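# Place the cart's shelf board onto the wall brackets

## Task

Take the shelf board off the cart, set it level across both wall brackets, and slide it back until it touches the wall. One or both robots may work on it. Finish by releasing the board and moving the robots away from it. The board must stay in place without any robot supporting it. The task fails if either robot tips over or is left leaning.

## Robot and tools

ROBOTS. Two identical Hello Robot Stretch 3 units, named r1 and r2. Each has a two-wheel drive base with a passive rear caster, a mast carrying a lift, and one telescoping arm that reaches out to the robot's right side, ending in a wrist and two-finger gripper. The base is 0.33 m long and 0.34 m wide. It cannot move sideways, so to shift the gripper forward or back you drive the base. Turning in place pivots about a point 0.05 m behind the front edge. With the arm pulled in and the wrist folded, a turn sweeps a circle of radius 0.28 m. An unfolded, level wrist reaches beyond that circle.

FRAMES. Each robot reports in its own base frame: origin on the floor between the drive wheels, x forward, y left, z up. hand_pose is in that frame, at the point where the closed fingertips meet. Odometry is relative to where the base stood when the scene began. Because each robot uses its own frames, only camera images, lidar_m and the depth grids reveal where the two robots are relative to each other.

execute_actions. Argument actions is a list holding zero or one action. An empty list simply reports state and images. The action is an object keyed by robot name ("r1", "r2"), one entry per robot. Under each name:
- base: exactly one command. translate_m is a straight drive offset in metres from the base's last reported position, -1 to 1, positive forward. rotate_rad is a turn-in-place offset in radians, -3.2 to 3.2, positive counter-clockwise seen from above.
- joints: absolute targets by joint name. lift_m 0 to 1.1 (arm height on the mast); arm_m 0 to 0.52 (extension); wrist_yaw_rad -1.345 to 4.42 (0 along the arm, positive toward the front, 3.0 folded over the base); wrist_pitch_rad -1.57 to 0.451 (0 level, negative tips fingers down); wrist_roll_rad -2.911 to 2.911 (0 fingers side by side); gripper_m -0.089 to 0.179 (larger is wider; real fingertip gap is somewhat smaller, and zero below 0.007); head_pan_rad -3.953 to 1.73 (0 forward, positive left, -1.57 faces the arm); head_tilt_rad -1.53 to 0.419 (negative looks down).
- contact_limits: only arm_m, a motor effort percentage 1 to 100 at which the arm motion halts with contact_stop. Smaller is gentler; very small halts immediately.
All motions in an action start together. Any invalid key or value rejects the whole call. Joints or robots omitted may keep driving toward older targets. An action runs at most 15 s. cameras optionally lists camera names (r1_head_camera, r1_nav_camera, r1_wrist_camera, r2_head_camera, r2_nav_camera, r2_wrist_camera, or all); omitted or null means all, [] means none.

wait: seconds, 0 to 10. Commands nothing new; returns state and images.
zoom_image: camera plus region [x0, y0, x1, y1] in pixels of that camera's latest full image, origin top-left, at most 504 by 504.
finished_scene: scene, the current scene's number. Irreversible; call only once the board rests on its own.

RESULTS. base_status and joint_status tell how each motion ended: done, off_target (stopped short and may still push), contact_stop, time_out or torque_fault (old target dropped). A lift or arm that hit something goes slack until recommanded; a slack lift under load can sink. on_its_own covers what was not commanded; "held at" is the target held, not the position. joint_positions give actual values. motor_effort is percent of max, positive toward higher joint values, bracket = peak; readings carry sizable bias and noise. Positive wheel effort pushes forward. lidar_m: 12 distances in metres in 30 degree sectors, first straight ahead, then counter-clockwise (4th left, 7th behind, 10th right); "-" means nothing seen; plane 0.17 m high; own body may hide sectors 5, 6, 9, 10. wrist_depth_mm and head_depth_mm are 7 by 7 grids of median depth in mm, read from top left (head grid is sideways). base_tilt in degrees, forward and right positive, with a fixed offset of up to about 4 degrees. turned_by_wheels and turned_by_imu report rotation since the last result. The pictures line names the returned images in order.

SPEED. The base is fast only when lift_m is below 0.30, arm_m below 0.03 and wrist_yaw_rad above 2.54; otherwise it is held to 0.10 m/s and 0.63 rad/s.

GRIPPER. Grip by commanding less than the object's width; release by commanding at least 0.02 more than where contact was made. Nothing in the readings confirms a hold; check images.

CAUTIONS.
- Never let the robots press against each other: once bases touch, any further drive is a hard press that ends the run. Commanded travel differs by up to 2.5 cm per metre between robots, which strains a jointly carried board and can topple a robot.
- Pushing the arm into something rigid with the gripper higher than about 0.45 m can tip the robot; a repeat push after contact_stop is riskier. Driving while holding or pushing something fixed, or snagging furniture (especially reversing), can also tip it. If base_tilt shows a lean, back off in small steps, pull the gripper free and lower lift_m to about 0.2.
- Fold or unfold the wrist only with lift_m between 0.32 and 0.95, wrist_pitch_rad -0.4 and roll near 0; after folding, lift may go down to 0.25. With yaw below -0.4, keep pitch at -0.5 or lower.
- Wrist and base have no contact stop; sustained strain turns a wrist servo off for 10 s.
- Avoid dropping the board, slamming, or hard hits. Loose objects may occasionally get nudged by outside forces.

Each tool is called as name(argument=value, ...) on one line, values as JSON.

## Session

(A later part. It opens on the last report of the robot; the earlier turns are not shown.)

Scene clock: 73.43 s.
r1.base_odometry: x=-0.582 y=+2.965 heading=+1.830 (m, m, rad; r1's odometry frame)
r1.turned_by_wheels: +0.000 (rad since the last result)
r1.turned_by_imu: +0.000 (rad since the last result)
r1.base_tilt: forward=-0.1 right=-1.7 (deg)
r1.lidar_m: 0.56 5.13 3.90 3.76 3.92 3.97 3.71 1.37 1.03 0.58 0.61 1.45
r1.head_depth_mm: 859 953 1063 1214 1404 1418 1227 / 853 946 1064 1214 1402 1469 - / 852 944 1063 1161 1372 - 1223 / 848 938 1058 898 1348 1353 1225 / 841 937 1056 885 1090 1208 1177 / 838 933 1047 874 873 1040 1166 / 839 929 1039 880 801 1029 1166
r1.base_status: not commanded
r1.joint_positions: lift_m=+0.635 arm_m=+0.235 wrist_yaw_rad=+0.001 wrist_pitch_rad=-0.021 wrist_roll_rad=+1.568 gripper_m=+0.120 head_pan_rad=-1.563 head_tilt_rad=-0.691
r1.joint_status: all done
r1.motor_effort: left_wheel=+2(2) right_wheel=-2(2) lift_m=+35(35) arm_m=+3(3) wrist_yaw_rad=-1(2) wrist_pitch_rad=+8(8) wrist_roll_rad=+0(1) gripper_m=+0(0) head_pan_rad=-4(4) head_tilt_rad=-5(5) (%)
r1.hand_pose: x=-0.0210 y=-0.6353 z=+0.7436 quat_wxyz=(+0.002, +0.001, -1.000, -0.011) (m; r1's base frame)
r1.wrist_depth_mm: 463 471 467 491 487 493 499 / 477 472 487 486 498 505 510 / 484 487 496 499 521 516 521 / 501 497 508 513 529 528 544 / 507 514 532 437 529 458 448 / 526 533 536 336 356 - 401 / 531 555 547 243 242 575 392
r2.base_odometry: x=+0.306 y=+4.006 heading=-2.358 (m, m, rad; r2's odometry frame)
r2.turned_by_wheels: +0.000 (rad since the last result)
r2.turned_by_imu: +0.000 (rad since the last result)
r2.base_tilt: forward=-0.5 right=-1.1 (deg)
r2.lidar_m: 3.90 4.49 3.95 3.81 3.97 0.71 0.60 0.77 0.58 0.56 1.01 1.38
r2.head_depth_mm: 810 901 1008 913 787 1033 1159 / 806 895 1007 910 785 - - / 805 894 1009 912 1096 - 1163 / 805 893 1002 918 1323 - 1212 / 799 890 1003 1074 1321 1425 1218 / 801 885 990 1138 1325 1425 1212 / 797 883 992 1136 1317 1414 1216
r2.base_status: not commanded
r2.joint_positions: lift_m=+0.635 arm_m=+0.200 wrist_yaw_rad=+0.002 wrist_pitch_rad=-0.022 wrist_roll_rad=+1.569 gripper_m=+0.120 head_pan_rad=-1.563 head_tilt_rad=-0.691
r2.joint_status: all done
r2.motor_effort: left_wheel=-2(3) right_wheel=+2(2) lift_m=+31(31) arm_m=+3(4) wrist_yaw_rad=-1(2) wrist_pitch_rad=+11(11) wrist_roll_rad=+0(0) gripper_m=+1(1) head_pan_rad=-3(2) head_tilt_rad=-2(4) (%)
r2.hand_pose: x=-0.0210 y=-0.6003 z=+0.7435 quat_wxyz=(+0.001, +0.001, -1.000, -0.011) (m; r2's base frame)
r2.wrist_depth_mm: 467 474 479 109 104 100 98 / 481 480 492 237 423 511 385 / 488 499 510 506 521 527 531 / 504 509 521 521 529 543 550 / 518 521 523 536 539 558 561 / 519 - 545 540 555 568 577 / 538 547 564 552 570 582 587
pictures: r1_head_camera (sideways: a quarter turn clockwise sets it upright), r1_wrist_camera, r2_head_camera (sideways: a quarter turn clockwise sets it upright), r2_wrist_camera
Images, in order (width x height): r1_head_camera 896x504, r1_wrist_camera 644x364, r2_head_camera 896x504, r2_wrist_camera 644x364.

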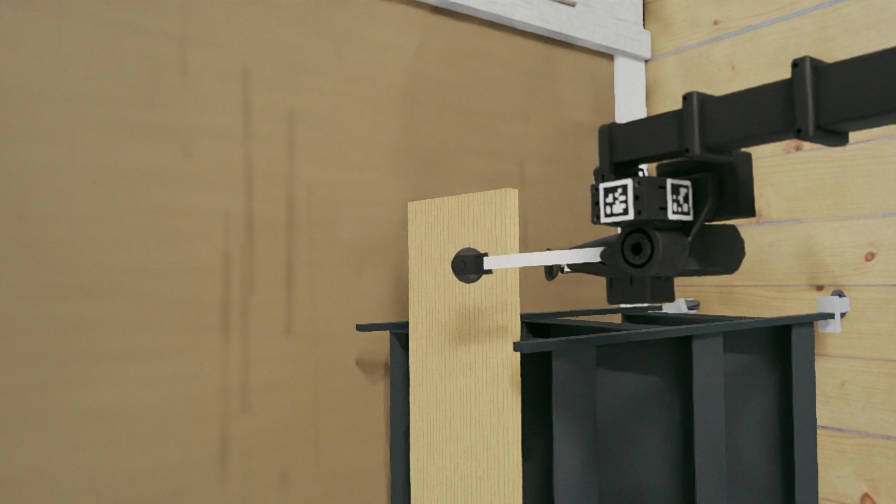

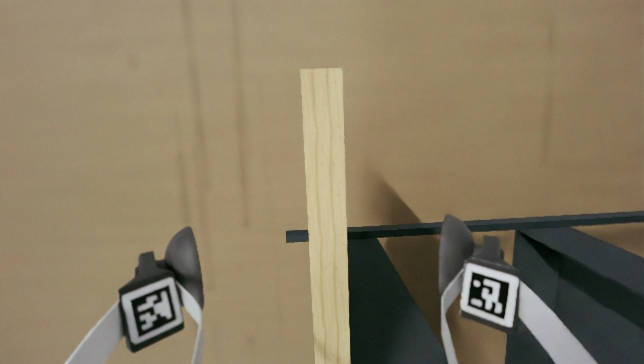

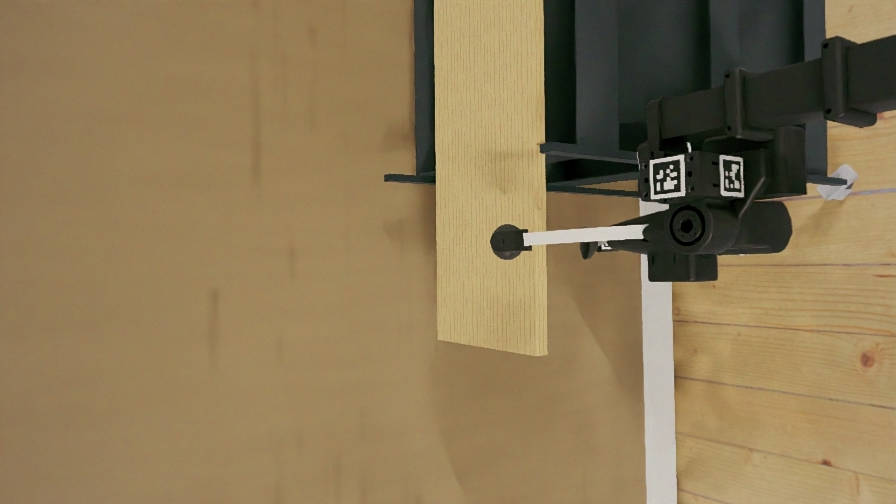

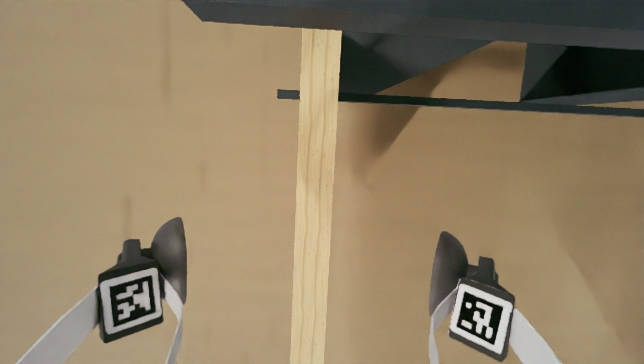

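execute_actions(actions=[{"r2":{"joints":{"arm_m":0.27},"contact_limits":{"arm_m":12}},"r1":{"joints":{"arm_m":0.29},"contact_limits":{"arm_m":12}}}], cameras=["r1_head_camera","r2_head_camera","r1_wrist_camera","r2_wrist_camera"])

Scene clock: 75.50 s.
r1.base_odometry: x=-0.582 y=+2.965 heading=+1.830 (m, m, rad; r1's odometry frame)
r1.turned_by_wheels: +0.000 (rad since the last result)
r1.turned_by_imu: +0.000 (rad since the last result)
r1.base_tilt: forward=-0.2 right=-1.7 (deg)
r1.lidar_m: 0.55 5.14 3.91 3.76 3.93 3.95 3.72 1.37 1.03 0.58 0.61 1.44
r1.head_depth_mm: 858 948 1069 1211 1409 1429 1242 / 850 947 1059 1214 1405 1455 - / 851 941 1057 1161 1329 1353 1224 / 845 936 1054 882 1342 1396 1226 / 844 936 1049 883 1083 1222 1176 / 843 936 1045 881 876 1028 1164 / 837 927 1042 879 798 1030 1174
r1.base_status: not commanded
r1.joint_positions: lift_m=+0.635 arm_m=+0.290 wrist_yaw_rad=+0.001 wrist_pitch_rad=-0.021 wrist_roll_rad=+1.568 gripper_m=+0.120 head_pan_rad=-1.563 head_tilt_rad=-0.691
r1.joint_status: all done
r1.motor_effort: left_wheel=+2(2) right_wheel=-1(1) lift_m=+35(35) arm_m=+4(2) wrist_yaw_rad=-1(1) wrist_pitch_rad=+8(8) wrist_roll_rad=+1(0) gripper_m=+0(1) head_pan_rad=-3(3) head_tilt_rad=-5(5) (%)
r1.contact_limits: arm_m 12 (drawing in: default 17, maximum 28; extending or still: default 23, maximum 38)
r1.hand_pose: x=-0.0210 y=-0.6903 z=+0.7436 quat_wxyz=(+0.002, +0.001, -1.000, -0.011) (m; r1's base frame)
r1.wrist_depth_mm: 410 420 424 428 442 437 453 / 420 427 434 91 447 445 456 / 432 436 447 94 453 461 472 / 445 448 456 96 479 475 494 / 458 461 472 99 471 482 399 / 466 478 481 103 353 - 404 / 483 493 501 107 239 526 386
r2.base_odometry: x=+0.306 y=+4.006 heading=-2.358 (m, m, rad; r2's odometry frame)
r2.turned_by_wheels: +0.000 (rad since the last result)
r2.turned_by_imu: +0.000 (rad since the last result)
r2.base_tilt: forward=-0.4 right=-1.0 (deg)
r2.lidar_m: 3.88 4.46 3.96 3.81 3.96 0.71 0.60 0.77 0.58 0.56 1.01 1.38
r2.head_depth_mm: 806 901 1010 907 784 1033 1159 / 808 899 1006 912 795 - 1175 / 806 891 1002 915 791 1217 1162 / 805 892 1001 991 797 1386 1216 / 801 887 996 1070 1331 1424 1217 / 800 889 996 1136 1319 1423 1210 / 795 886 998 1130 1321 1427 1213
r2.base_status: not commanded
r2.joint_positions: lift_m=+0.635 arm_m=+0.270 wrist_yaw_rad=+0.001 wrist_pitch_rad=-0.022 wrist_roll_rad=+1.569 gripper_m=+0.120 head_pan_rad=-1.563 head_tilt_rad=-0.691
r2.joint_status: all done
r2.motor_effort: left_wheel=-2(3) right_wheel=+2(2) lift_m=+31(30) arm_m=+3(2) wrist_yaw_rad=-1(2) wrist_pitch_rad=+11(11) wrist_roll_rad=+1(1) gripper_m=+1(1) head_pan_rad=-3(3) head_tilt_rad=-4(4) (%)
r2.contact_limits: arm_m 12 (drawing in: default 20, maximum 33; extending or still: default 27, maximum 45)
r2.hand_pose: x=-0.0210 y=-0.6703 z=+0.7436 quat_wxyz=(+0.001, +0.001, -1.000, -0.011) (m; r2's base frame)
r2.wrist_depth_mm: 410 411 420 87 142 139 357 / 415 421 430 89 352 446 365 / 422 430 437 91 446 455 464 / 436 440 446 93 462 467 478 / 449 451 461 96 474 477 491 / 460 - 468 99 484 490 500 / 462 477 479 102 502 505 511
pictures: r1_head_camera (sideways: a quarter turn clockwise sets it upright), r1_wrist_camera, r2_head_camera (sideways: a quarter turn clockwise sets it upright), r2_wrist_camera
Images, in order (width x height): r1_head_camera 896x504, r1_wrist_camera 644x364, r2_head_camera 896x504, r2_wrist_camera 644x364.

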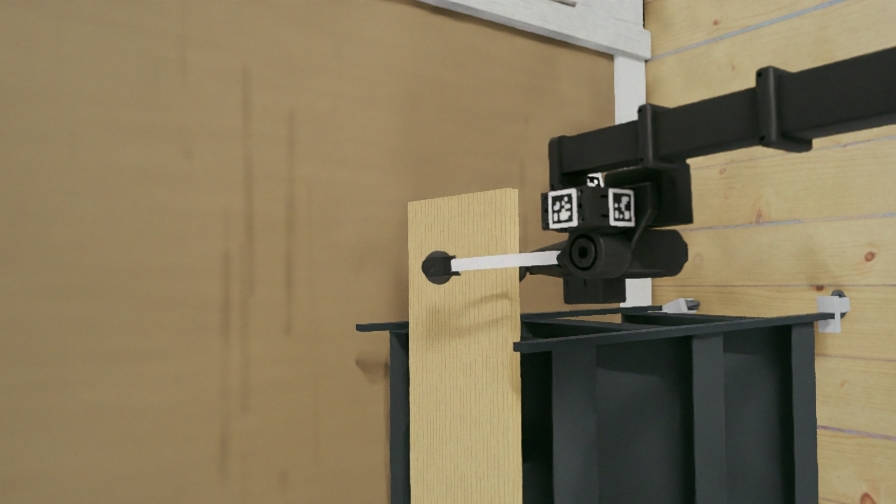

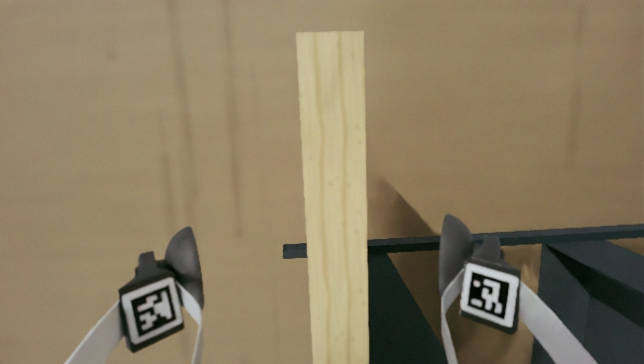

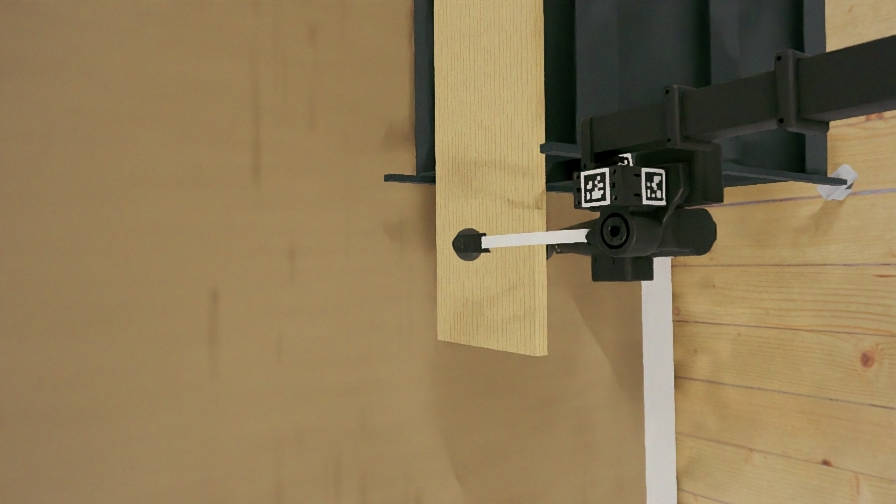

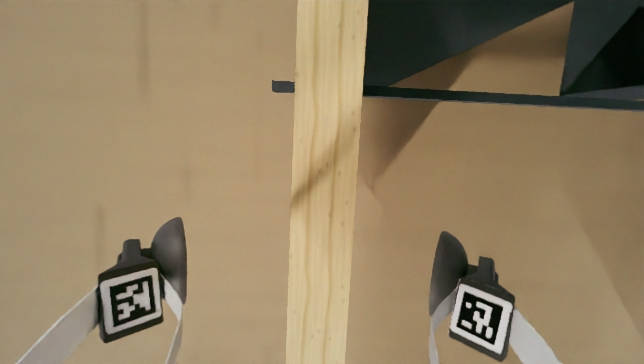

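execute_actions(actions=[{"r2":{"joints":{"gripper_m":-0.02}},"r1":{"joints":{"gripper_m":-0.02}}}], cameras=[])

execute_actions(actions=[{"r2":{"joints":{"lift_m":0.78}},"r1":{"joints":{"lift_m":0.78}}}], cameras=["r1_head_camera","r2_head_camera","r2_nav_camera"])

Scene clock: 77.57 s.
r1.base_odometry: x=-0.582 y=+2.965 heading=+1.830 (m, m, rad; r1's odometry frame)
r1.turned_by_wheels: +0.000 (rad since the last result)
r1.turned_by_imu: +0.001 (rad since the last result)
r1.base_tilt: forward=-0.1 right=-1.6 (deg)
r1.lidar_m: 0.55 5.14 3.89 3.77 3.92 3.96 3.70 1.37 1.03 0.58 0.61 1.44
r1.head_depth_mm: 860 952 1076 1220 1391 1430 1246 / 853 946 1066 1216 1410 1454 - / 853 938 1058 1167 1334 1364 1216 / 845 940 1054 896 1338 1381 1222 / 845 935 1052 879 1086 1210 1181 / 841 930 1045 878 869 1031 1161 / 844 925 1039 880 801 1022 1168
r1.base_status: not commanded
r1.joint_positions: lift_m=+0.635 arm_m=+0.290 wrist_yaw_rad=+0.001 wrist_pitch_rad=-0.038 wrist_roll_rad=+1.569 gripper_m=-0.019 head_pan_rad=-1.563 head_tilt_rad=-0.691
r1.joint_status: all done
r1.motor_effort: left_wheel=+2(2) right_wheel=-2(2) lift_m=+35(35) arm_m=+2(3) wrist_yaw_rad=-1(1) wrist_pitch_rad=+15(16) wrist_roll_rad=+0(1) gripper_m=-29(99) head_pan_rad=-4(4) head_tilt_rad=-5(5) (%)
r1.hand_pose: x=-0.0210 y=-0.6898 z=+0.7393 quat_wxyz=(+0.001, +0.001, -1.000, -0.020) (m; r1's base frame)
r1.wrist_depth_mm: 409 416 419 420 438 449 456 / 416 427 431 91 450 454 469 / 426 440 444 94 466 474 477 / 440 447 453 96 469 484 482 / 451 460 465 98 491 486 415 / 459 475 484 102 501 504 377 / 479 483 501 106 238 520 393
r2.base_odometry: x=+0.306 y=+4.006 heading=-2.358 (m, m, rad; r2's odometry frame)
r2.turned_by_wheels: +0.000 (rad since the last result)
r2.turned_by_imu: +0.001 (rad since the last result)
r2.base_tilt: forward=-0.4 right=-1.0 (deg)
r2.lidar_m: 3.86 4.45 3.96 3.82 3.98 0.71 0.60 0.77 0.57 0.56 1.01 1.39
r2.head_depth_mm: 811 904 1011 906 784 1034 1163 / 806 901 1014 911 794 - 1172 / 803 894 998 915 797 1217 1166 / 805 893 997 916 796 1379 1210 / 804 885 1003 1074 1314 1428 1224 / 798 882 992 1133 1320 1420 1212 / 797 886 994 1129 1312 1427 1218
r2.base_status: not commanded
r2.joint_positions: lift_m=+0.635 arm_m=+0.270 wrist_yaw_rad=+0.001 wrist_pitch_rad=-0.029 wrist_roll_rad=+1.569 gripper_m=-0.019 head_pan_rad=-1.563 head_tilt_rad=-0.691
r2.joint_status: all done
r2.motor_effort: left_wheel=-2(3) right_wheel=+2(2) lift_m=+31(31) arm_m=+2(3) wrist_yaw_rad=-2(1) wrist_pitch_rad=+15(16) wrist_roll_rad=+0(0) gripper_m=-21(100) head_pan_rad=-1(2) head_tilt_rad=-4(3) (%)
r2.hand_pose: x=-0.0210 y=-0.6701 z=+0.7418 quat_wxyz=(+0.001, +0.001, -1.000, -0.015) (m; r2's base frame)
r2.wrist_depth_mm: 403 412 414 86 142 153 361 / 414 422 426 89 355 442 367 / 423 433 436 91 453 458 464 / 437 441 446 93 463 465 480 / 447 449 458 96 472 480 484 / 450 455 - 98 485 492 505 / 462 471 482 101 498 505 509
pictures: none
No camera images: the call's "cameras" was empty. Leave "cameras" out to get every camera's image.

Scene clock: 79.73 s.
r1.base_odometry: x=-0.582 y=+2.965 heading=+1.830 (m, m, rad; r1's odometry frame)
r1.turned_by_wheels: +0.000 (rad since the last result)
r1.turned_by_imu: +0.001 (rad since the last result)
r1.base_tilt: forward=-0.1 right=-1.6 (deg)
r1.lidar_m: 0.55 5.13 3.91 3.75 3.95 3.99 3.71 1.37 1.04 0.58 0.61 1.45
r1.head_depth_mm: 856 953 1072 1211 1370 - - / 858 948 1064 1192 - 1390 1226 / 849 944 1053 - 1478 1430 1221 / 849 937 1037 - 1453 1412 1228 / 841 935 1054 817 1101 1218 1175 / 840 928 1044 924 873 1031 1163 / 835 926 1041 925 868 1028 1169
r1.base_status: not commanded
r1.joint_positions: lift_m=+0.779 arm_m=+0.290 wrist_yaw_rad=+0.001 wrist_pitch_rad=-0.116 wrist_roll_rad=+1.573 gripper_m=-0.012 head_pan_rad=-1.563 head_tilt_rad=-0.691
r1.joint_status: all done
r1.on_its_own: gripper_m is held at -0.013, not at your -0.020, by its stall guard, which is not easing now; wrist_pitch_rad is at rest, and its effort (+44) is outside its rest range (-20 to +32)
r1.motor_effort: left_wheel=+2(2) right_wheel=-2(2) lift_m=+41(40) arm_m=+3(2) wrist_yaw_rad=-1(1) wrist_pitch_rad=+44(46) wrist_roll_rad=-1(1) gripper_m=-32(32) head_pan_rad=-4(4) head_tilt_rad=-5(5) (%)
r1.hand_pose: x=-0.0210 y=-0.6864 z=+0.8644 quat_wxyz=(+0.000, +0.001, -0.998, -0.058) (m; r1's base frame)
r1.wrist_depth_mm: 391 404 418 429 453 472 486 / 398 413 428 91 460 491 510 / 408 423 438 94 477 486 515 / 421 432 457 97 490 514 536 / 431 448 466 100 416 525 458 / 441 459 467 103 - 311 474 / 457 467 496 107 442 242 240
r2.base_odometry: x=+0.306 y=+4.006 heading=-2.358 (m, m, rad; r2's odometry frame)
r2.turned_by_wheels: +0.000 (rad since the last result)
r2.turned_by_imu: +0.000 (rad since the last result)
r2.base_tilt: forward=-0.4 right=-1.1 (deg)
r2.lidar_m: 3.89 4.48 3.95 3.82 3.97 0.71 0.60 0.77 0.57 0.56 1.01 1.39
r2.head_depth_mm: 805 898 1007 949 859 - - / 803 892 1003 852 - 1049 1167 / 804 893 999 858 - 1277 1169 / 804 887 1004 786 1396 1438 1213 / 801 889 999 869 1322 1430 1210 / 798 886 995 1133 1309 1429 1216 / 797 883 988 1132 1312 1430 1219
r2.base_status: not commanded
r2.joint_positions: lift_m=+0.780 arm_m=+0.270 wrist_yaw_rad=+0.001 wrist_pitch_rad=-0.113 wrist_roll_rad=+1.569 gripper_m=-0.019 head_pan_rad=-1.563 head_tilt_rad=-0.691
r2.joint_status: all done
r2.on_its_own: wrist_pitch_rad is at rest, and its effort (+56) is outside its rest range (-20 to +32)
r2.motor_effort: left_wheel=-3(2) right_wheel=+2(2) lift_m=+37(38) arm_m=+2(2) wrist_yaw_rad=-1(2) wrist_pitch_rad=+56(58) wrist_roll_rad=+1(1) gripper_m=-26(25) head_pan_rad=-2(2) head_tilt_rad=-2(3) (%)
r2.hand_pose: x=-0.0210 y=-0.6666 z=+0.8653 quat_wxyz=(+0.001, +0.001, -0.998, -0.057) (m; r2's base frame)
r2.wrist_depth_mm: 383 400 414 88 369 317 228 / 394 411 425 90 370 315 413 / 401 418 437 92 470 490 518 / 413 426 437 94 479 504 528 / 423 440 453 97 493 512 538 / 432 451 460 99 513 524 556 / 440 455 482 102 515 551 568
pictures: r1_head_camera (sideways: a quarter turn clockwise sets it upright), r2_head_camera (sideways: a quarter turn clockwise sets it upright), r2_nav_camera (sideways: a quarter turn counterclockwise sets it upright)
Images, in order (width x height): r1_head_camera 896x504, r2_head_camera 896x504, r2_nav_camera 672x504.

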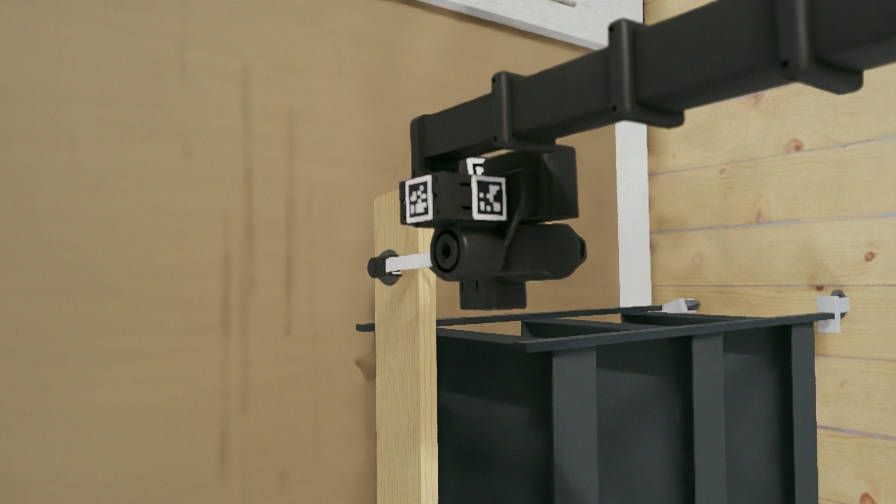

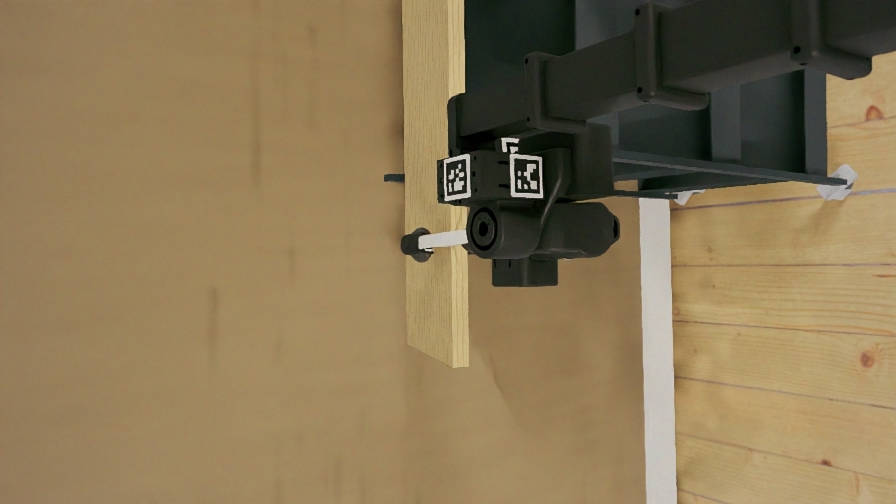

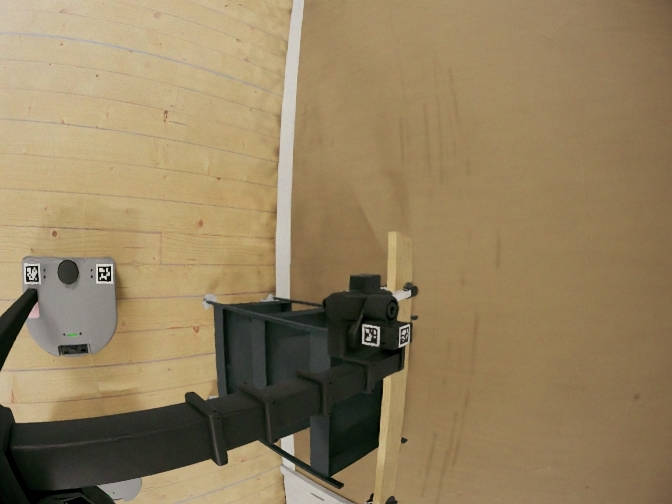

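execute_actions(actions=[{"r2":{"base":{"translate_m":0.8},"joints":{"lift_m":0.9,"head_pan_rad":-0.6,"head_tilt_rad":-0.15}},"r1":{"base":{"translate_m":0.8},"joints":{"lift_m":0.9}}}], cameras=["r2_head_camera","r2_nav_camera"])

Scene clock: 89.23 s.
r1.base_odometry: x=-0.787 y=+3.739 heading=+1.830 (m, m, rad; r1's odometry frame)
r1.turned_by_wheels: +0.000 (rad since the last result)
r1.turned_by_imu: -0.001 (rad since the last result)
r1.base_tilt: forward=-0.1 right=-1.6 (deg)
r1.lidar_m: 0.55 4.28 3.87 3.74 3.90 4.81 3.81 0.84 0.65 1.01 1.05 1.45
r1.head_depth_mm: 870 967 1062 - 1090 1216 1209 / 866 958 - 1237 1354 1337 1196 / 859 950 - 1274 1433 1418 1224 / 860 947 - 1266 1427 1410 1223 / 853 946 1024 1208 1399 1418 1221 / 850 943 1016 1208 1399 1424 1228 / 848 938 1014 1196 1389 1416 1216
r1.base_status: done
r1.joint_positions: lift_m=+0.899 arm_m=+0.290 wrist_yaw_rad=-0.001 wrist_pitch_rad=-0.116 wrist_roll_rad=+1.573 gripper_m=-0.012 head_pan_rad=-1.563 head_tilt_rad=-0.691
r1.joint_status: all done
r1.on_its_own: gripper_m is held at -0.013, not at your -0.020, by its stall guard, which is not easing now; wrist_pitch_rad is at rest, and its effort (+44) is outside its rest range (-20 to +32)
r1.motor_effort: left_wheel=+2(8) right_wheel=-2(3) lift_m=+41(41) arm_m=+2(2) wrist_yaw_rad=+0(1) wrist_pitch_rad=+44(44) wrist_roll_rad=-2(1) gripper_m=-31(31) head_pan_rad=-4(4) head_tilt_rad=-5(5) (%)
r1.hand_pose: x=-0.0216 y=-0.6864 z=+0.9844 quat_wxyz=(-0.001, +0.000, -0.998, -0.058) (m; r1's base frame)
r1.wrist_depth_mm: 403 408 433 442 461 489 510 / 408 425 443 91 474 502 518 / 421 441 454 94 488 507 542 / 436 442 460 97 513 532 543 / 438 459 478 99 515 541 571 / 452 469 479 102 - 558 592 / 464 480 506 107 554 581 610
r2.base_odometry: x=-0.261 y=+3.442 heading=-2.358 (m, m, rad; r2's odometry frame)
r2.turned_by_wheels: +0.000 (rad since the last result)
r2.turned_by_imu: +0.003 (rad since the last result)
r2.base_tilt: forward=-0.5 right=-1.0 (deg)
r2.lidar_m: 3.49 3.65 3.96 3.79 3.97 0.71 0.60 1.07 1.01 0.97 1.02 1.40
r2.head_depth_mm: 1057 1079 1098 1116 1142 1166 1189 / 1168 1194 1225 1254 1274 1311 1327 / 1306 1340 1381 1413 1448 1483 1533 / 1493 1552 1581 1636 1653 1725 1766 / 1744 1795 1840 1910 1945 2058 1928 / 2043 2134 2183 2296 2414 2422 1944 / 2301 2655 2813 2973 3144 2715 1934
r2.base_status: done
r2.joint_positions: lift_m=+0.900 arm_m=+0.270 wrist_yaw_rad=-0.001 wrist_pitch_rad=-0.113 wrist_roll_rad=+1.569 gripper_m=-0.019 head_pan_rad=-0.607 head_tilt_rad=-0.162
r2.joint_status: all done
r2.on_its_own: wrist_pitch_rad is at rest, and its effort (+56) is outside its rest range (-20 to +32)
r2.motor_effort: left_wheel=-3(4) right_wheel=+1(6) lift_m=+37(39) arm_m=+2(2) wrist_yaw_rad=+0(2) wrist_pitch_rad=+56(56) wrist_roll_rad=+1(0) gripper_m=-26(26) head_pan_rad=+3(35) head_tilt_rad=+5(23) (%)
r2.hand_pose: x=-0.0216 y=-0.6666 z=+0.9853 quat_wxyz=(+0.001, +0.000, -0.998, -0.057) (m; r2's base frame)
r2.wrist_depth_mm: 395 408 423 87 456 475 499 / 403 410 430 89 469 484 500 / 407 423 444 92 475 497 525 / 417 436 448 94 490 510 535 / 424 443 455 97 503 521 559 / 435 460 467 99 521 536 565 / 450 457 490 102 533 551 579
pictures: r2_head_camera (sideways: a quarter turn clockwise sets it upright), r2_nav_camera (sideways: a quarter turn counterclockwise sets it upright)
Images, in order (width x height): r2_head_camera 896x504, r2_nav_camera 672x504.

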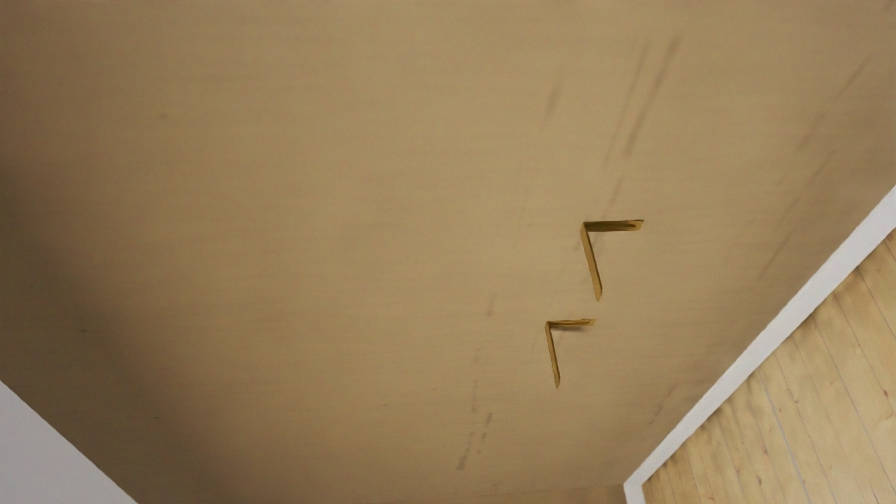

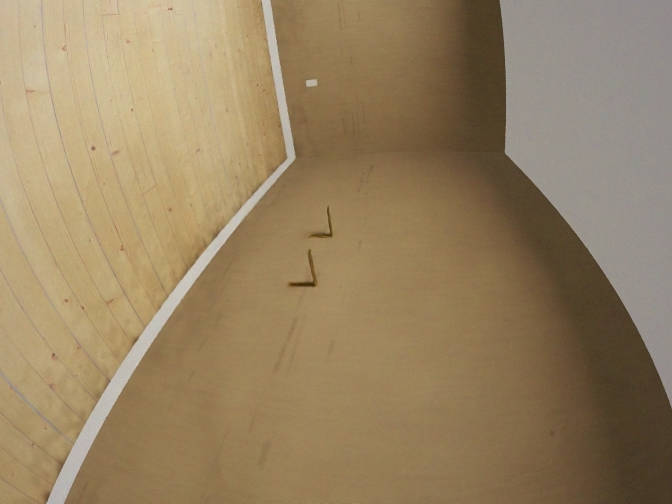

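execute_actions(actions=[{"r2":{"base":{"translate_m":1.0},"joints":{"head_pan_rad":-1.0,"head_tilt_rad":-0.4}},"r1":{"base":{"translate_m":1.0},"joints":{"head_pan_rad":-0.9,"head_tilt_rad":-0.3}}}], cameras=["r2_head_camera","r1_head_camera"])

execute_actions(actions=[{"r2":{"base":{"translate_m":0.8},"joints":{"head_pan_rad":-1.9,"head_tilt_rad":-0.5}},"r1":{"base":{"translate_m":0.8},"joints":{"head_pan_rad":-1.2,"head_tilt_rad":-0.5}}}], cameras=["r2_head_camera","r1_head_camera"])

Scene clock: 101.00 s.
r1.base_odometry: x=-1.043 y=+4.705 heading=+1.830 (m, m, rad; r1's odometry frame)
r1.turned_by_wheels: +0.000 (rad since the last result)
r1.turned_by_imu: -0.001 (rad since the last result)
r1.base_tilt: forward=-0.2 right=-1.6 (deg)
r1.lidar_m: 0.55 3.24 3.87 3.75 3.90 5.40 3.88 1.41 1.06 1.02 1.07 1.47
r1.head_depth_mm: 903 936 974 1018 1037 1113 1172 / 953 989 1037 1082 1124 1187 1255 / 1011 1053 1107 1161 1214 1286 1362 / 1069 1125 1188 1245 1301 1391 1479 / 1151 1212 1270 1323 1420 1528 1569 / 1232 1303 1378 1424 1536 1664 1632 / 1327 1415 1498 683 1677 1856 1629
r1.base_status: done
r1.joint_positions: lift_m=+0.899 arm_m=+0.290 wrist_yaw_rad=-0.002 wrist_pitch_rad=-0.116 wrist_roll_rad=+1.573 gripper_m=-0.012 head_pan_rad=-0.907 head_tilt_rad=-0.310
r1.joint_status: all done
r1.on_its_own: gripper_m is held at -0.013, not at your -0.020, by its stall guard, which is not easing now; wrist_pitch_rad is at rest, and its effort (+44) is outside its rest range (-20 to +32)
r1.motor_effort: left_wheel=+2(7) right_wheel=-1(4) lift_m=+41(41) arm_m=+2(3) wrist_yaw_rad=+1(1) wrist_pitch_rad=+44(44) wrist_roll_rad=-1(1) gripper_m=-32(31) head_pan_rad=+4(44) head_tilt_rad=+7(38) (%)
r1.hand_pose: x=-0.0218 y=-0.6864 z=+0.9844 quat_wxyz=(-0.001, -0.001, -0.998, -0.058) (m; r1's base frame)
r1.wrist_depth_mm: 417 432 449 451 478 500 520 / 421 435 452 91 493 512 536 / 435 447 467 94 501 528 544 / 439 455 475 97 518 541 561 / 449 464 488 99 536 555 574 / 461 480 492 103 - 575 601 / 472 495 516 107 553 585 619
r2.base_odometry: x=-0.970 y=+2.736 heading=-2.358 (m, m, rad; r2's odometry frame)
r2.turned_by_wheels: +0.000 (rad since the last result)
r2.turned_by_imu: +0.003 (rad since the last result)
r2.base_tilt: forward=-0.4 right=-1.0 (deg)
r2.lidar_m: 2.49 2.60 3.60 3.80 3.96 0.70 0.59 1.39 1.02 0.98 1.02 1.41
r2.head_depth_mm: 828 875 920 974 1024 1102 1172 / 869 913 969 1030 1089 1179 1255 / 915 969 1034 1098 1177 1272 1358 / 969 1030 1094 1181 1265 1368 1438 / 1032 1098 1168 1254 1373 1489 1476 / 1099 1176 1278 1375 1493 1619 1485 / 1176 1271 1373 1495 1633 1756 1500
r2.base_status: done
r2.joint_positions: lift_m=+0.900 arm_m=+0.270 wrist_yaw_rad=-0.001 wrist_pitch_rad=-0.113 wrist_roll_rad=+1.569 gripper_m=-0.019 head_pan_rad=-0.993 head_tilt_rad=-0.395
r2.joint_status: all done
r2.on_its_own: wrist_pitch_rad is at rest, and its effort (+56) is outside its rest range (-20 to +32)
r2.motor_effort: left_wheel=-2(3) right_wheel=+1(6) lift_m=+37(37) arm_m=+2(2) wrist_yaw_rad=+2(2) wrist_pitch_rad=+56(56) wrist_roll_rad=+0(0) gripper_m=-25(26) head_pan_rad=-2(22) head_tilt_rad=-2(16) (%)
r2.hand_pose: x=-0.0216 y=-0.6666 z=+0.9853 quat_wxyz=(+0.001, +0.000, -0.998, -0.057) (m; r2's base frame)
r2.wrist_depth_mm: 399 416 433 87 463 480 505 / 406 424 434 89 475 493 519 / 416 432 450 91 487 508 527 / 427 439 461 94 494 521 539 / 436 458 467 96 508 533 559 / 442 460 476 99 530 551 579 / 456 471 500 102 538 566 590
pictures: r1_head_camera (sideways: a quarter turn clockwise sets it upright), r2_head_camera (sideways: a quarter turn clockwise sets it upright)
Images, in order (width x height): r1_head_camera 896x504, r2_head_camera 896x504.

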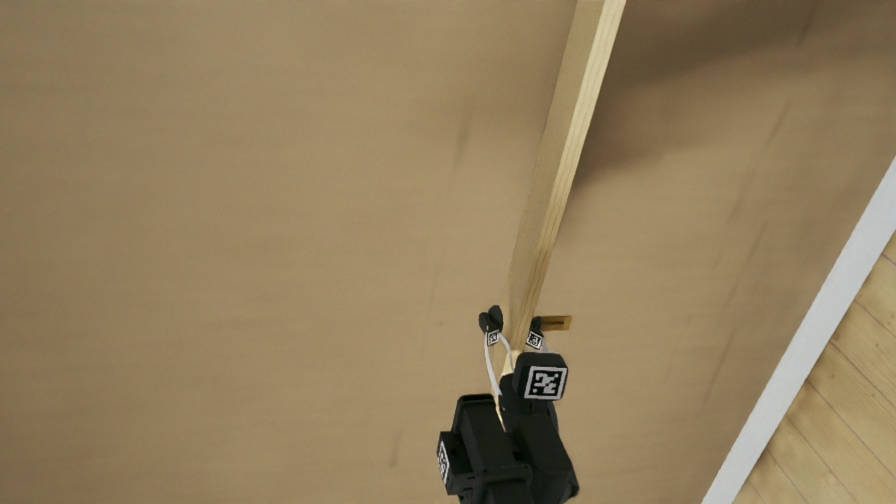

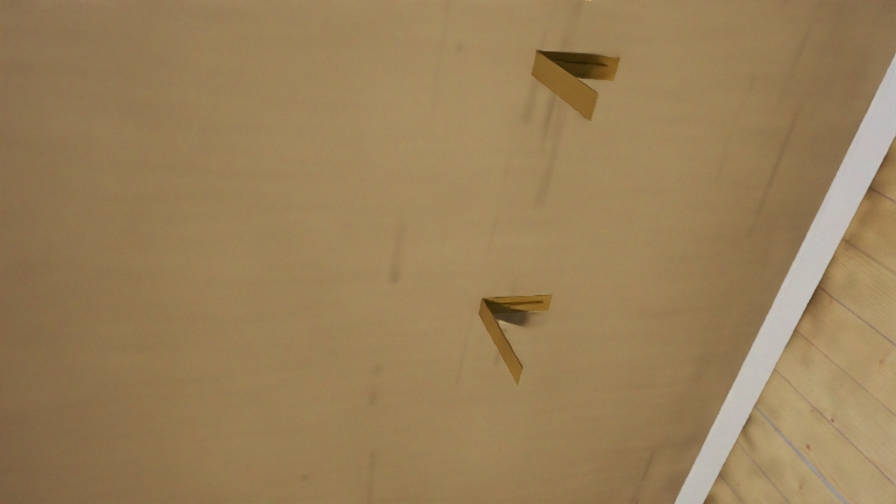

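Scene clock: 110.40 s.
r1.base_odometry: x=-1.248 y=+5.479 heading=+1.830 (m, m, rad; r1's odometry frame)
r1.turned_by_wheels: +0.000 (rad since the last result)
r1.turned_by_imu: -0.001 (rad since the last result)
r1.base_tilt: forward=-0.1 right=-1.7 (deg)
r1.lidar_m: 0.55 2.41 3.31 3.73 3.88 5.37 2.36 1.46 1.07 1.03 1.07 1.47
r1.head_depth_mm: 833 891 960 1009 - 1235 1327 / 859 917 990 1031 1167 1284 1354 / 882 950 1020 1082 1217 1354 1376 / 909 976 1055 1129 1267 1403 1372 / 937 1008 1090 1165 1324 1473 1370 / 964 1042 1140 1238 1377 1524 1387 / 998 1082 1179 1302 1446 1570 1374
r1.base_status: done
r1.joint_positions: lift_m=+0.899 arm_m=+0.290 wrist_yaw_rad=-0.002 wrist_pitch_rad=-0.116 wrist_roll_rad=+1.575 gripper_m=-0.012 head_pan_rad=-1.193 head_tilt_rad=-0.494
r1.joint_status: all done
r1.on_its_own: gripper_m is held at -0.013, not at your -0.020, by its stall guard, which is not easing now; wrist_pitch_rad is at rest, and its effort (+44) is outside its rest range (-20 to +32)
r1.motor_effort: left_wheel=+2(7) right_wheel=+0(6) lift_m=+41(41) arm_m=+2(3) wrist_yaw_rad=+1(1) wrist_pitch_rad=+44(44) wrist_roll_rad=-2(2) gripper_m=-32(32) head_pan_rad=-4(30) head_tilt_rad=-4(26) (%)
r1.hand_pose: x=-0.0219 y=-0.6864 z=+0.9844 quat_wxyz=(-0.002, -0.001, -0.998, -0.058) (m; r1's base frame)
r1.wrist_depth_mm: 421 430 450 454 485 507 534 / 427 444 457 92 494 516 547 / 433 453 468 94 502 536 554 / 449 469 476 97 526 543 562 / 458 471 489 100 538 561 592 / 466 481 502 103 - 574 596 / 475 498 520 107 566 600 628
r2.base_odometry: x=-1.536 y=+2.172 heading=-2.358 (m, m, rad; r2's odometry frame)
r2.turned_by_wheels: +0.000 (rad since the last result)
r2.turned_by_imu: +0.003 (rad since the last result)
r2.base_tilt: forward=-0.4 right=-1.1 (deg)
r2.lidar_m: 1.69 1.76 2.43 3.79 3.96 0.70 0.59 1.40 1.03 0.99 1.03 1.42
r2.head_depth_mm: 979 1063 1161 1233 1416 1551 - / 938 1015 1101 1168 1340 1461 - / 907 978 1057 1121 1243 - 1289 / 875 939 1018 1066 - 1353 1354 / 846 909 977 1036 - 1278 1340 / 817 876 946 997 - 1222 1302 / 797 851 907 961 - 1162 1274
r2.base_status: done
r2.joint_positions: lift_m=+0.900 arm_m=+0.270 wrist_yaw_rad=+0.001 wrist_pitch_rad=-0.113 wrist_roll_rad=+1.569 gripper_m=-0.019 head_pan_rad=-1.893 head_tilt_rad=-0.494
r2.joint_status: all done
r2.on_its_own: wrist_pitch_rad is at rest, and its effort (+56) is outside its rest range (-20 to +32)
r2.motor_effort: left_wheel=-1(4) right_wheel=+0(6) lift_m=+38(37) arm_m=+2(2) wrist_yaw_rad=-1(1) wrist_pitch_rad=+56(56) wrist_roll_rad=+0(0) gripper_m=-25(26) head_pan_rad=-2(34) head_tilt_rad=-3(11) (%)
r2.hand_pose: x=-0.0211 y=-0.6666 z=+0.9853 quat_wxyz=(+0.001, +0.001, -0.998, -0.057) (m; r2's base frame)
r2.wrist_depth_mm: 406 418 436 87 467 495 510 / 418 428 443 89 483 505 524 / 424 436 461 91 491 518 542 / 434 446 464 94 500 526 558 / 443 460 473 96 528 541 567 / 449 468 482 99 545 565 586 / 464 481 505 102 545 577 609
pictures: r1_head_camera (sideways: a quarter turn clockwise sets it upright), r2_head_camera (sideways: a quarter turn clockwise sets it upright)
Images, in order (width x height): r1_head_camera 896x504, r2_head_camera 896x504.

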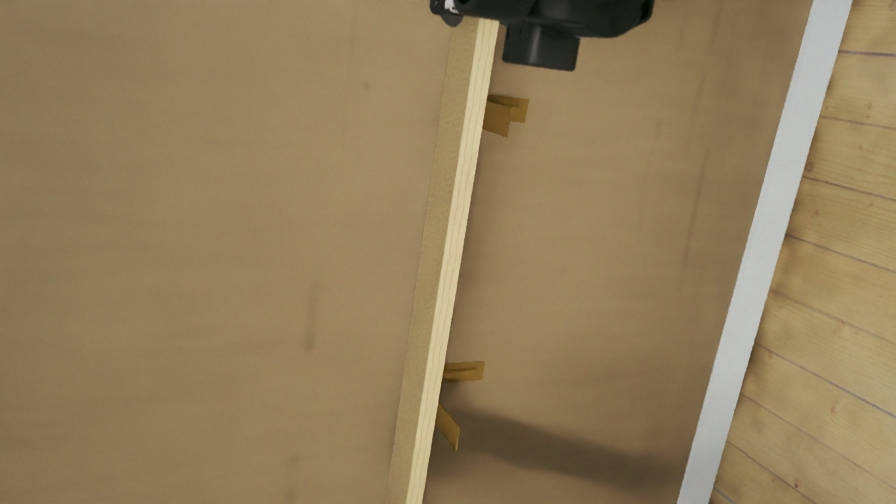

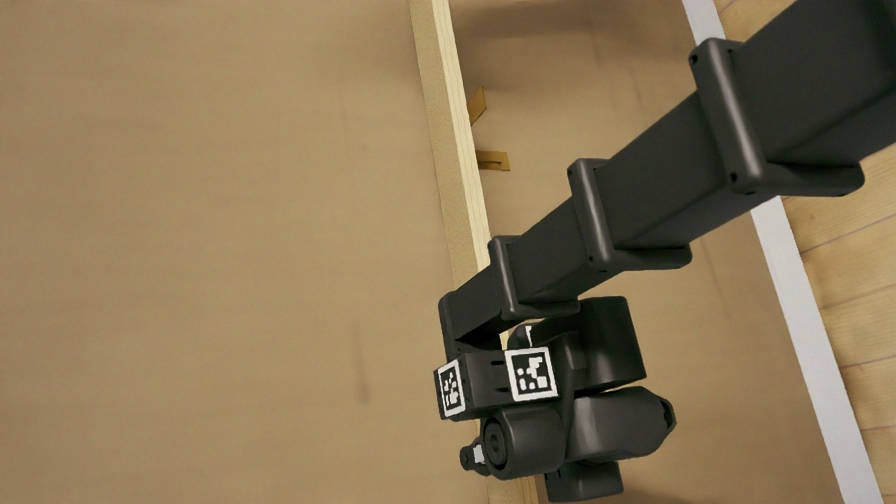

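execute_actions(actions=[{"r2":{"joints":{"arm_m":0.45,"lift_m":0.7,"head_pan_rad":-1.75,"head_tilt_rad":-0.55}},"r1":{"joints":{"arm_m":0.49,"lift_m":0.7,"head_pan_rad":-1.3,"head_tilt_rad":-0.55}}}], cameras=["r2_head_camera","r1_head_camera","r1_wrist_camera","r2_wrist_camera"])

Scene clock: 113.50 s.
r1.base_odometry: x=-1.248 y=+5.479 heading=+1.830 (m, m, rad; r1's odometry frame)
r1.turned_by_wheels: +0.000 (rad since the last result)
r1.turned_by_imu: +0.001 (rad since the last result)
r1.base_tilt: forward=-0.3 right=-2.0 (deg)
r1.lidar_m: 0.55 2.41 3.32 3.74 3.89 5.31 2.37 1.46 1.07 1.03 1.07 1.47
r1.head_depth_mm: 841 907 981 1030 - 1311 1337 / 859 925 1003 1031 1253 1357 1340 / 873 941 1025 1030 1245 1403 1342 / 889 959 1045 1091 1288 1451 1339 / 909 983 1082 1087 1330 1472 1340 / 926 1001 1097 1214 1356 1506 1336 / 948 1032 1131 1258 1406 1547 1340
r1.base_status: not commanded
r1.joint_positions: lift_m=+0.706 arm_m=+0.488 wrist_yaw_rad=+0.002 wrist_pitch_rad=+0.033 wrist_roll_rad=+1.575 gripper_m=-0.012 head_pan_rad=-1.293 head_tilt_rad=-0.544
r1.joint_status: lift_m contact_stop (moved -0.194 of -0.199); the others done
r1.on_its_own: gripper_m is held at -0.013, not at your -0.020, by its stall guard, which is not easing now; lift_m is slack since a contact_stop, until your next command for it (your +0.700 is given up)
r1.motor_effort: left_wheel=+1(4) right_wheel=+0(1) lift_m=+29(36) arm_m=+12(14) wrist_yaw_rad=-3(4) wrist_pitch_rad=-12(44) wrist_roll_rad=-2(3) gripper_m=-28(32) head_pan_rad=-3(18) head_tilt_rad=-4(13) (%)
r1.hand_pose: x=-0.0209 y=-0.8903 z=+0.8285 quat_wxyz=(-0.002, +0.001, -1.000, +0.016) (m; r1's base frame)
r1.wrist_depth_mm: 279 277 280 275 276 273 273 / 286 287 286 96 283 285 280 / 294 292 292 98 289 288 289 / 304 297 301 101 297 296 297 / 308 309 309 103 306 305 306 / 323 318 315 105 313 314 311 / 327 327 328 109 325 323 323
r2.base_odometry: x=-1.536 y=+2.172 heading=-2.358 (m, m, rad; r2's odometry frame)
r2.turned_by_wheels: +0.000 (rad since the last result)
r2.turned_by_imu: -0.001 (rad since the last result)
r2.base_tilt: forward=-0.5 right=-1.2 (deg)
r2.lidar_m: 1.69 1.76 2.43 3.78 3.94 0.70 0.59 1.40 1.03 0.99 1.03 1.42
r2.head_depth_mm: 896 977 1072 1131 1331 1485 1316 / 875 952 1040 1072 1290 1444 1344 / 858 936 1017 1063 1250 1379 - / 840 913 1001 1023 1189 1377 1317 / 824 890 971 978 - 1320 1333 / 806 872 946 979 1141 1279 1327 / 791 855 924 990 1123 1241 1325
r2.base_status: not commanded
r2.joint_positions: lift_m=+0.709 arm_m=+0.449 wrist_yaw_rad=+0.004 wrist_pitch_rad=+0.045 wrist_roll_rad=+1.569 gripper_m=-0.019 head_pan_rad=-1.757 head_tilt_rad=-0.544
r2.joint_status: lift_m contact_stop (moved -0.191 of -0.200); the others done
r2.on_its_own: lift_m is slack since a contact_stop, until your next command for it (your +0.700 is given up); wrist_pitch_rad is at rest, and its effort (-22) is outside its rest range (-20 to +32)
r2.motor_effort: left_wheel=-1(3) right_wheel=+1(3) lift_m=+25(31) arm_m=+12(12) wrist_yaw_rad=-3(5) wrist_pitch_rad=-22(56) wrist_roll_rad=+0(0) gripper_m=-23(26) head_pan_rad=+3(14) head_tilt_rad=-3(9) (%)
r2.hand_pose: x=-0.0203 y=-0.8508 z=+0.8347 quat_wxyz=(+0.001, +0.002, -1.000, +0.022) (m; r2's base frame)
r2.wrist_depth_mm: 282 279 278 90 275 275 274 / 287 286 285 93 282 283 281 / 293 292 290 95 287 287 286 / 302 298 298 97 293 294 293 / 310 305 304 99 303 302 299 / 318 314 - 101 312 308 308 / 325 323 322 105 318 318 316
pictures: r1_head_camera (sideways: a quarter turn clockwise sets it upright), r1_wrist_camera, r2_head_camera (sideways: a quarter turn clockwise sets it upright), r2_wrist_camera
Images, in order (width x height): r1_head_camera 896x504, r1_wrist_camera 644x364, r2_head_camera 896x504, r2_wrist_camera 644x364.

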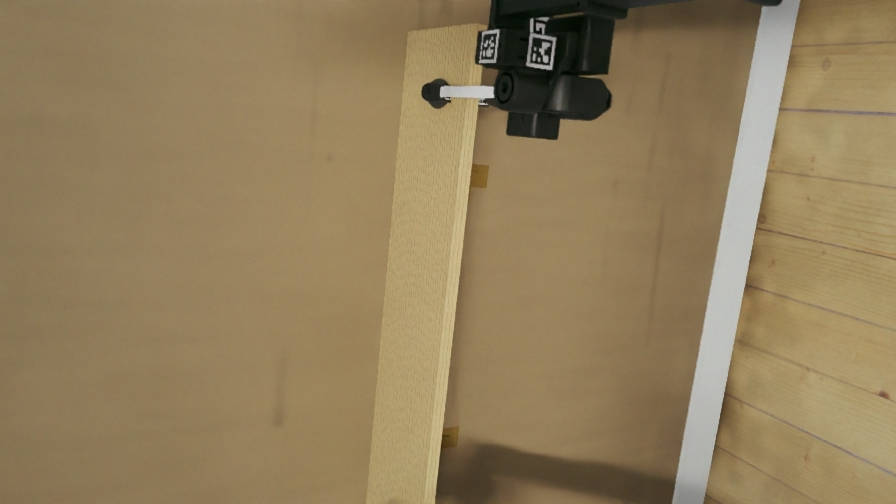

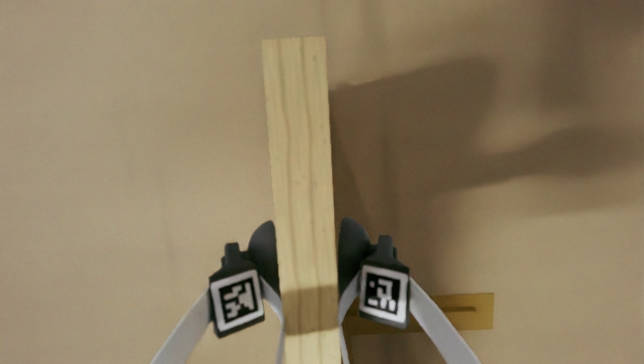

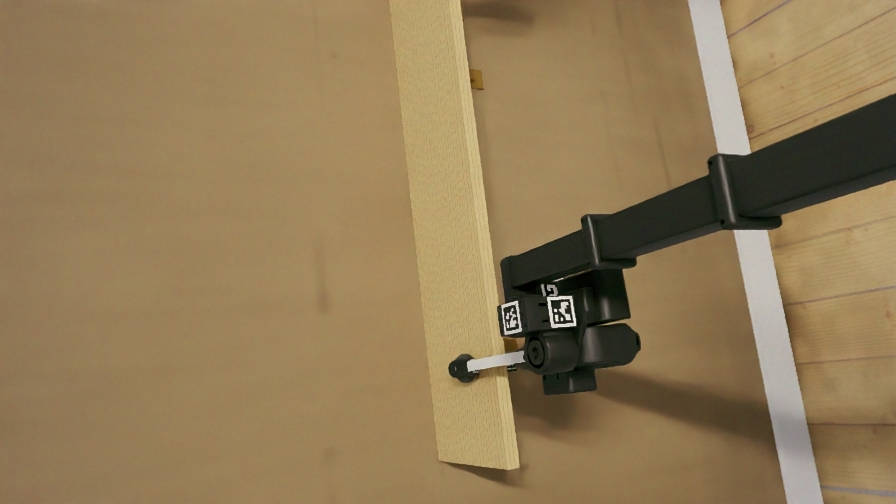

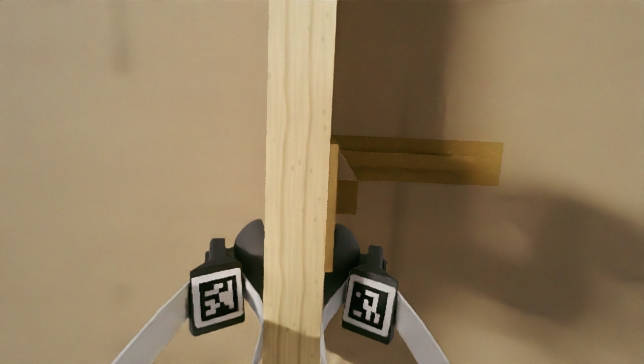

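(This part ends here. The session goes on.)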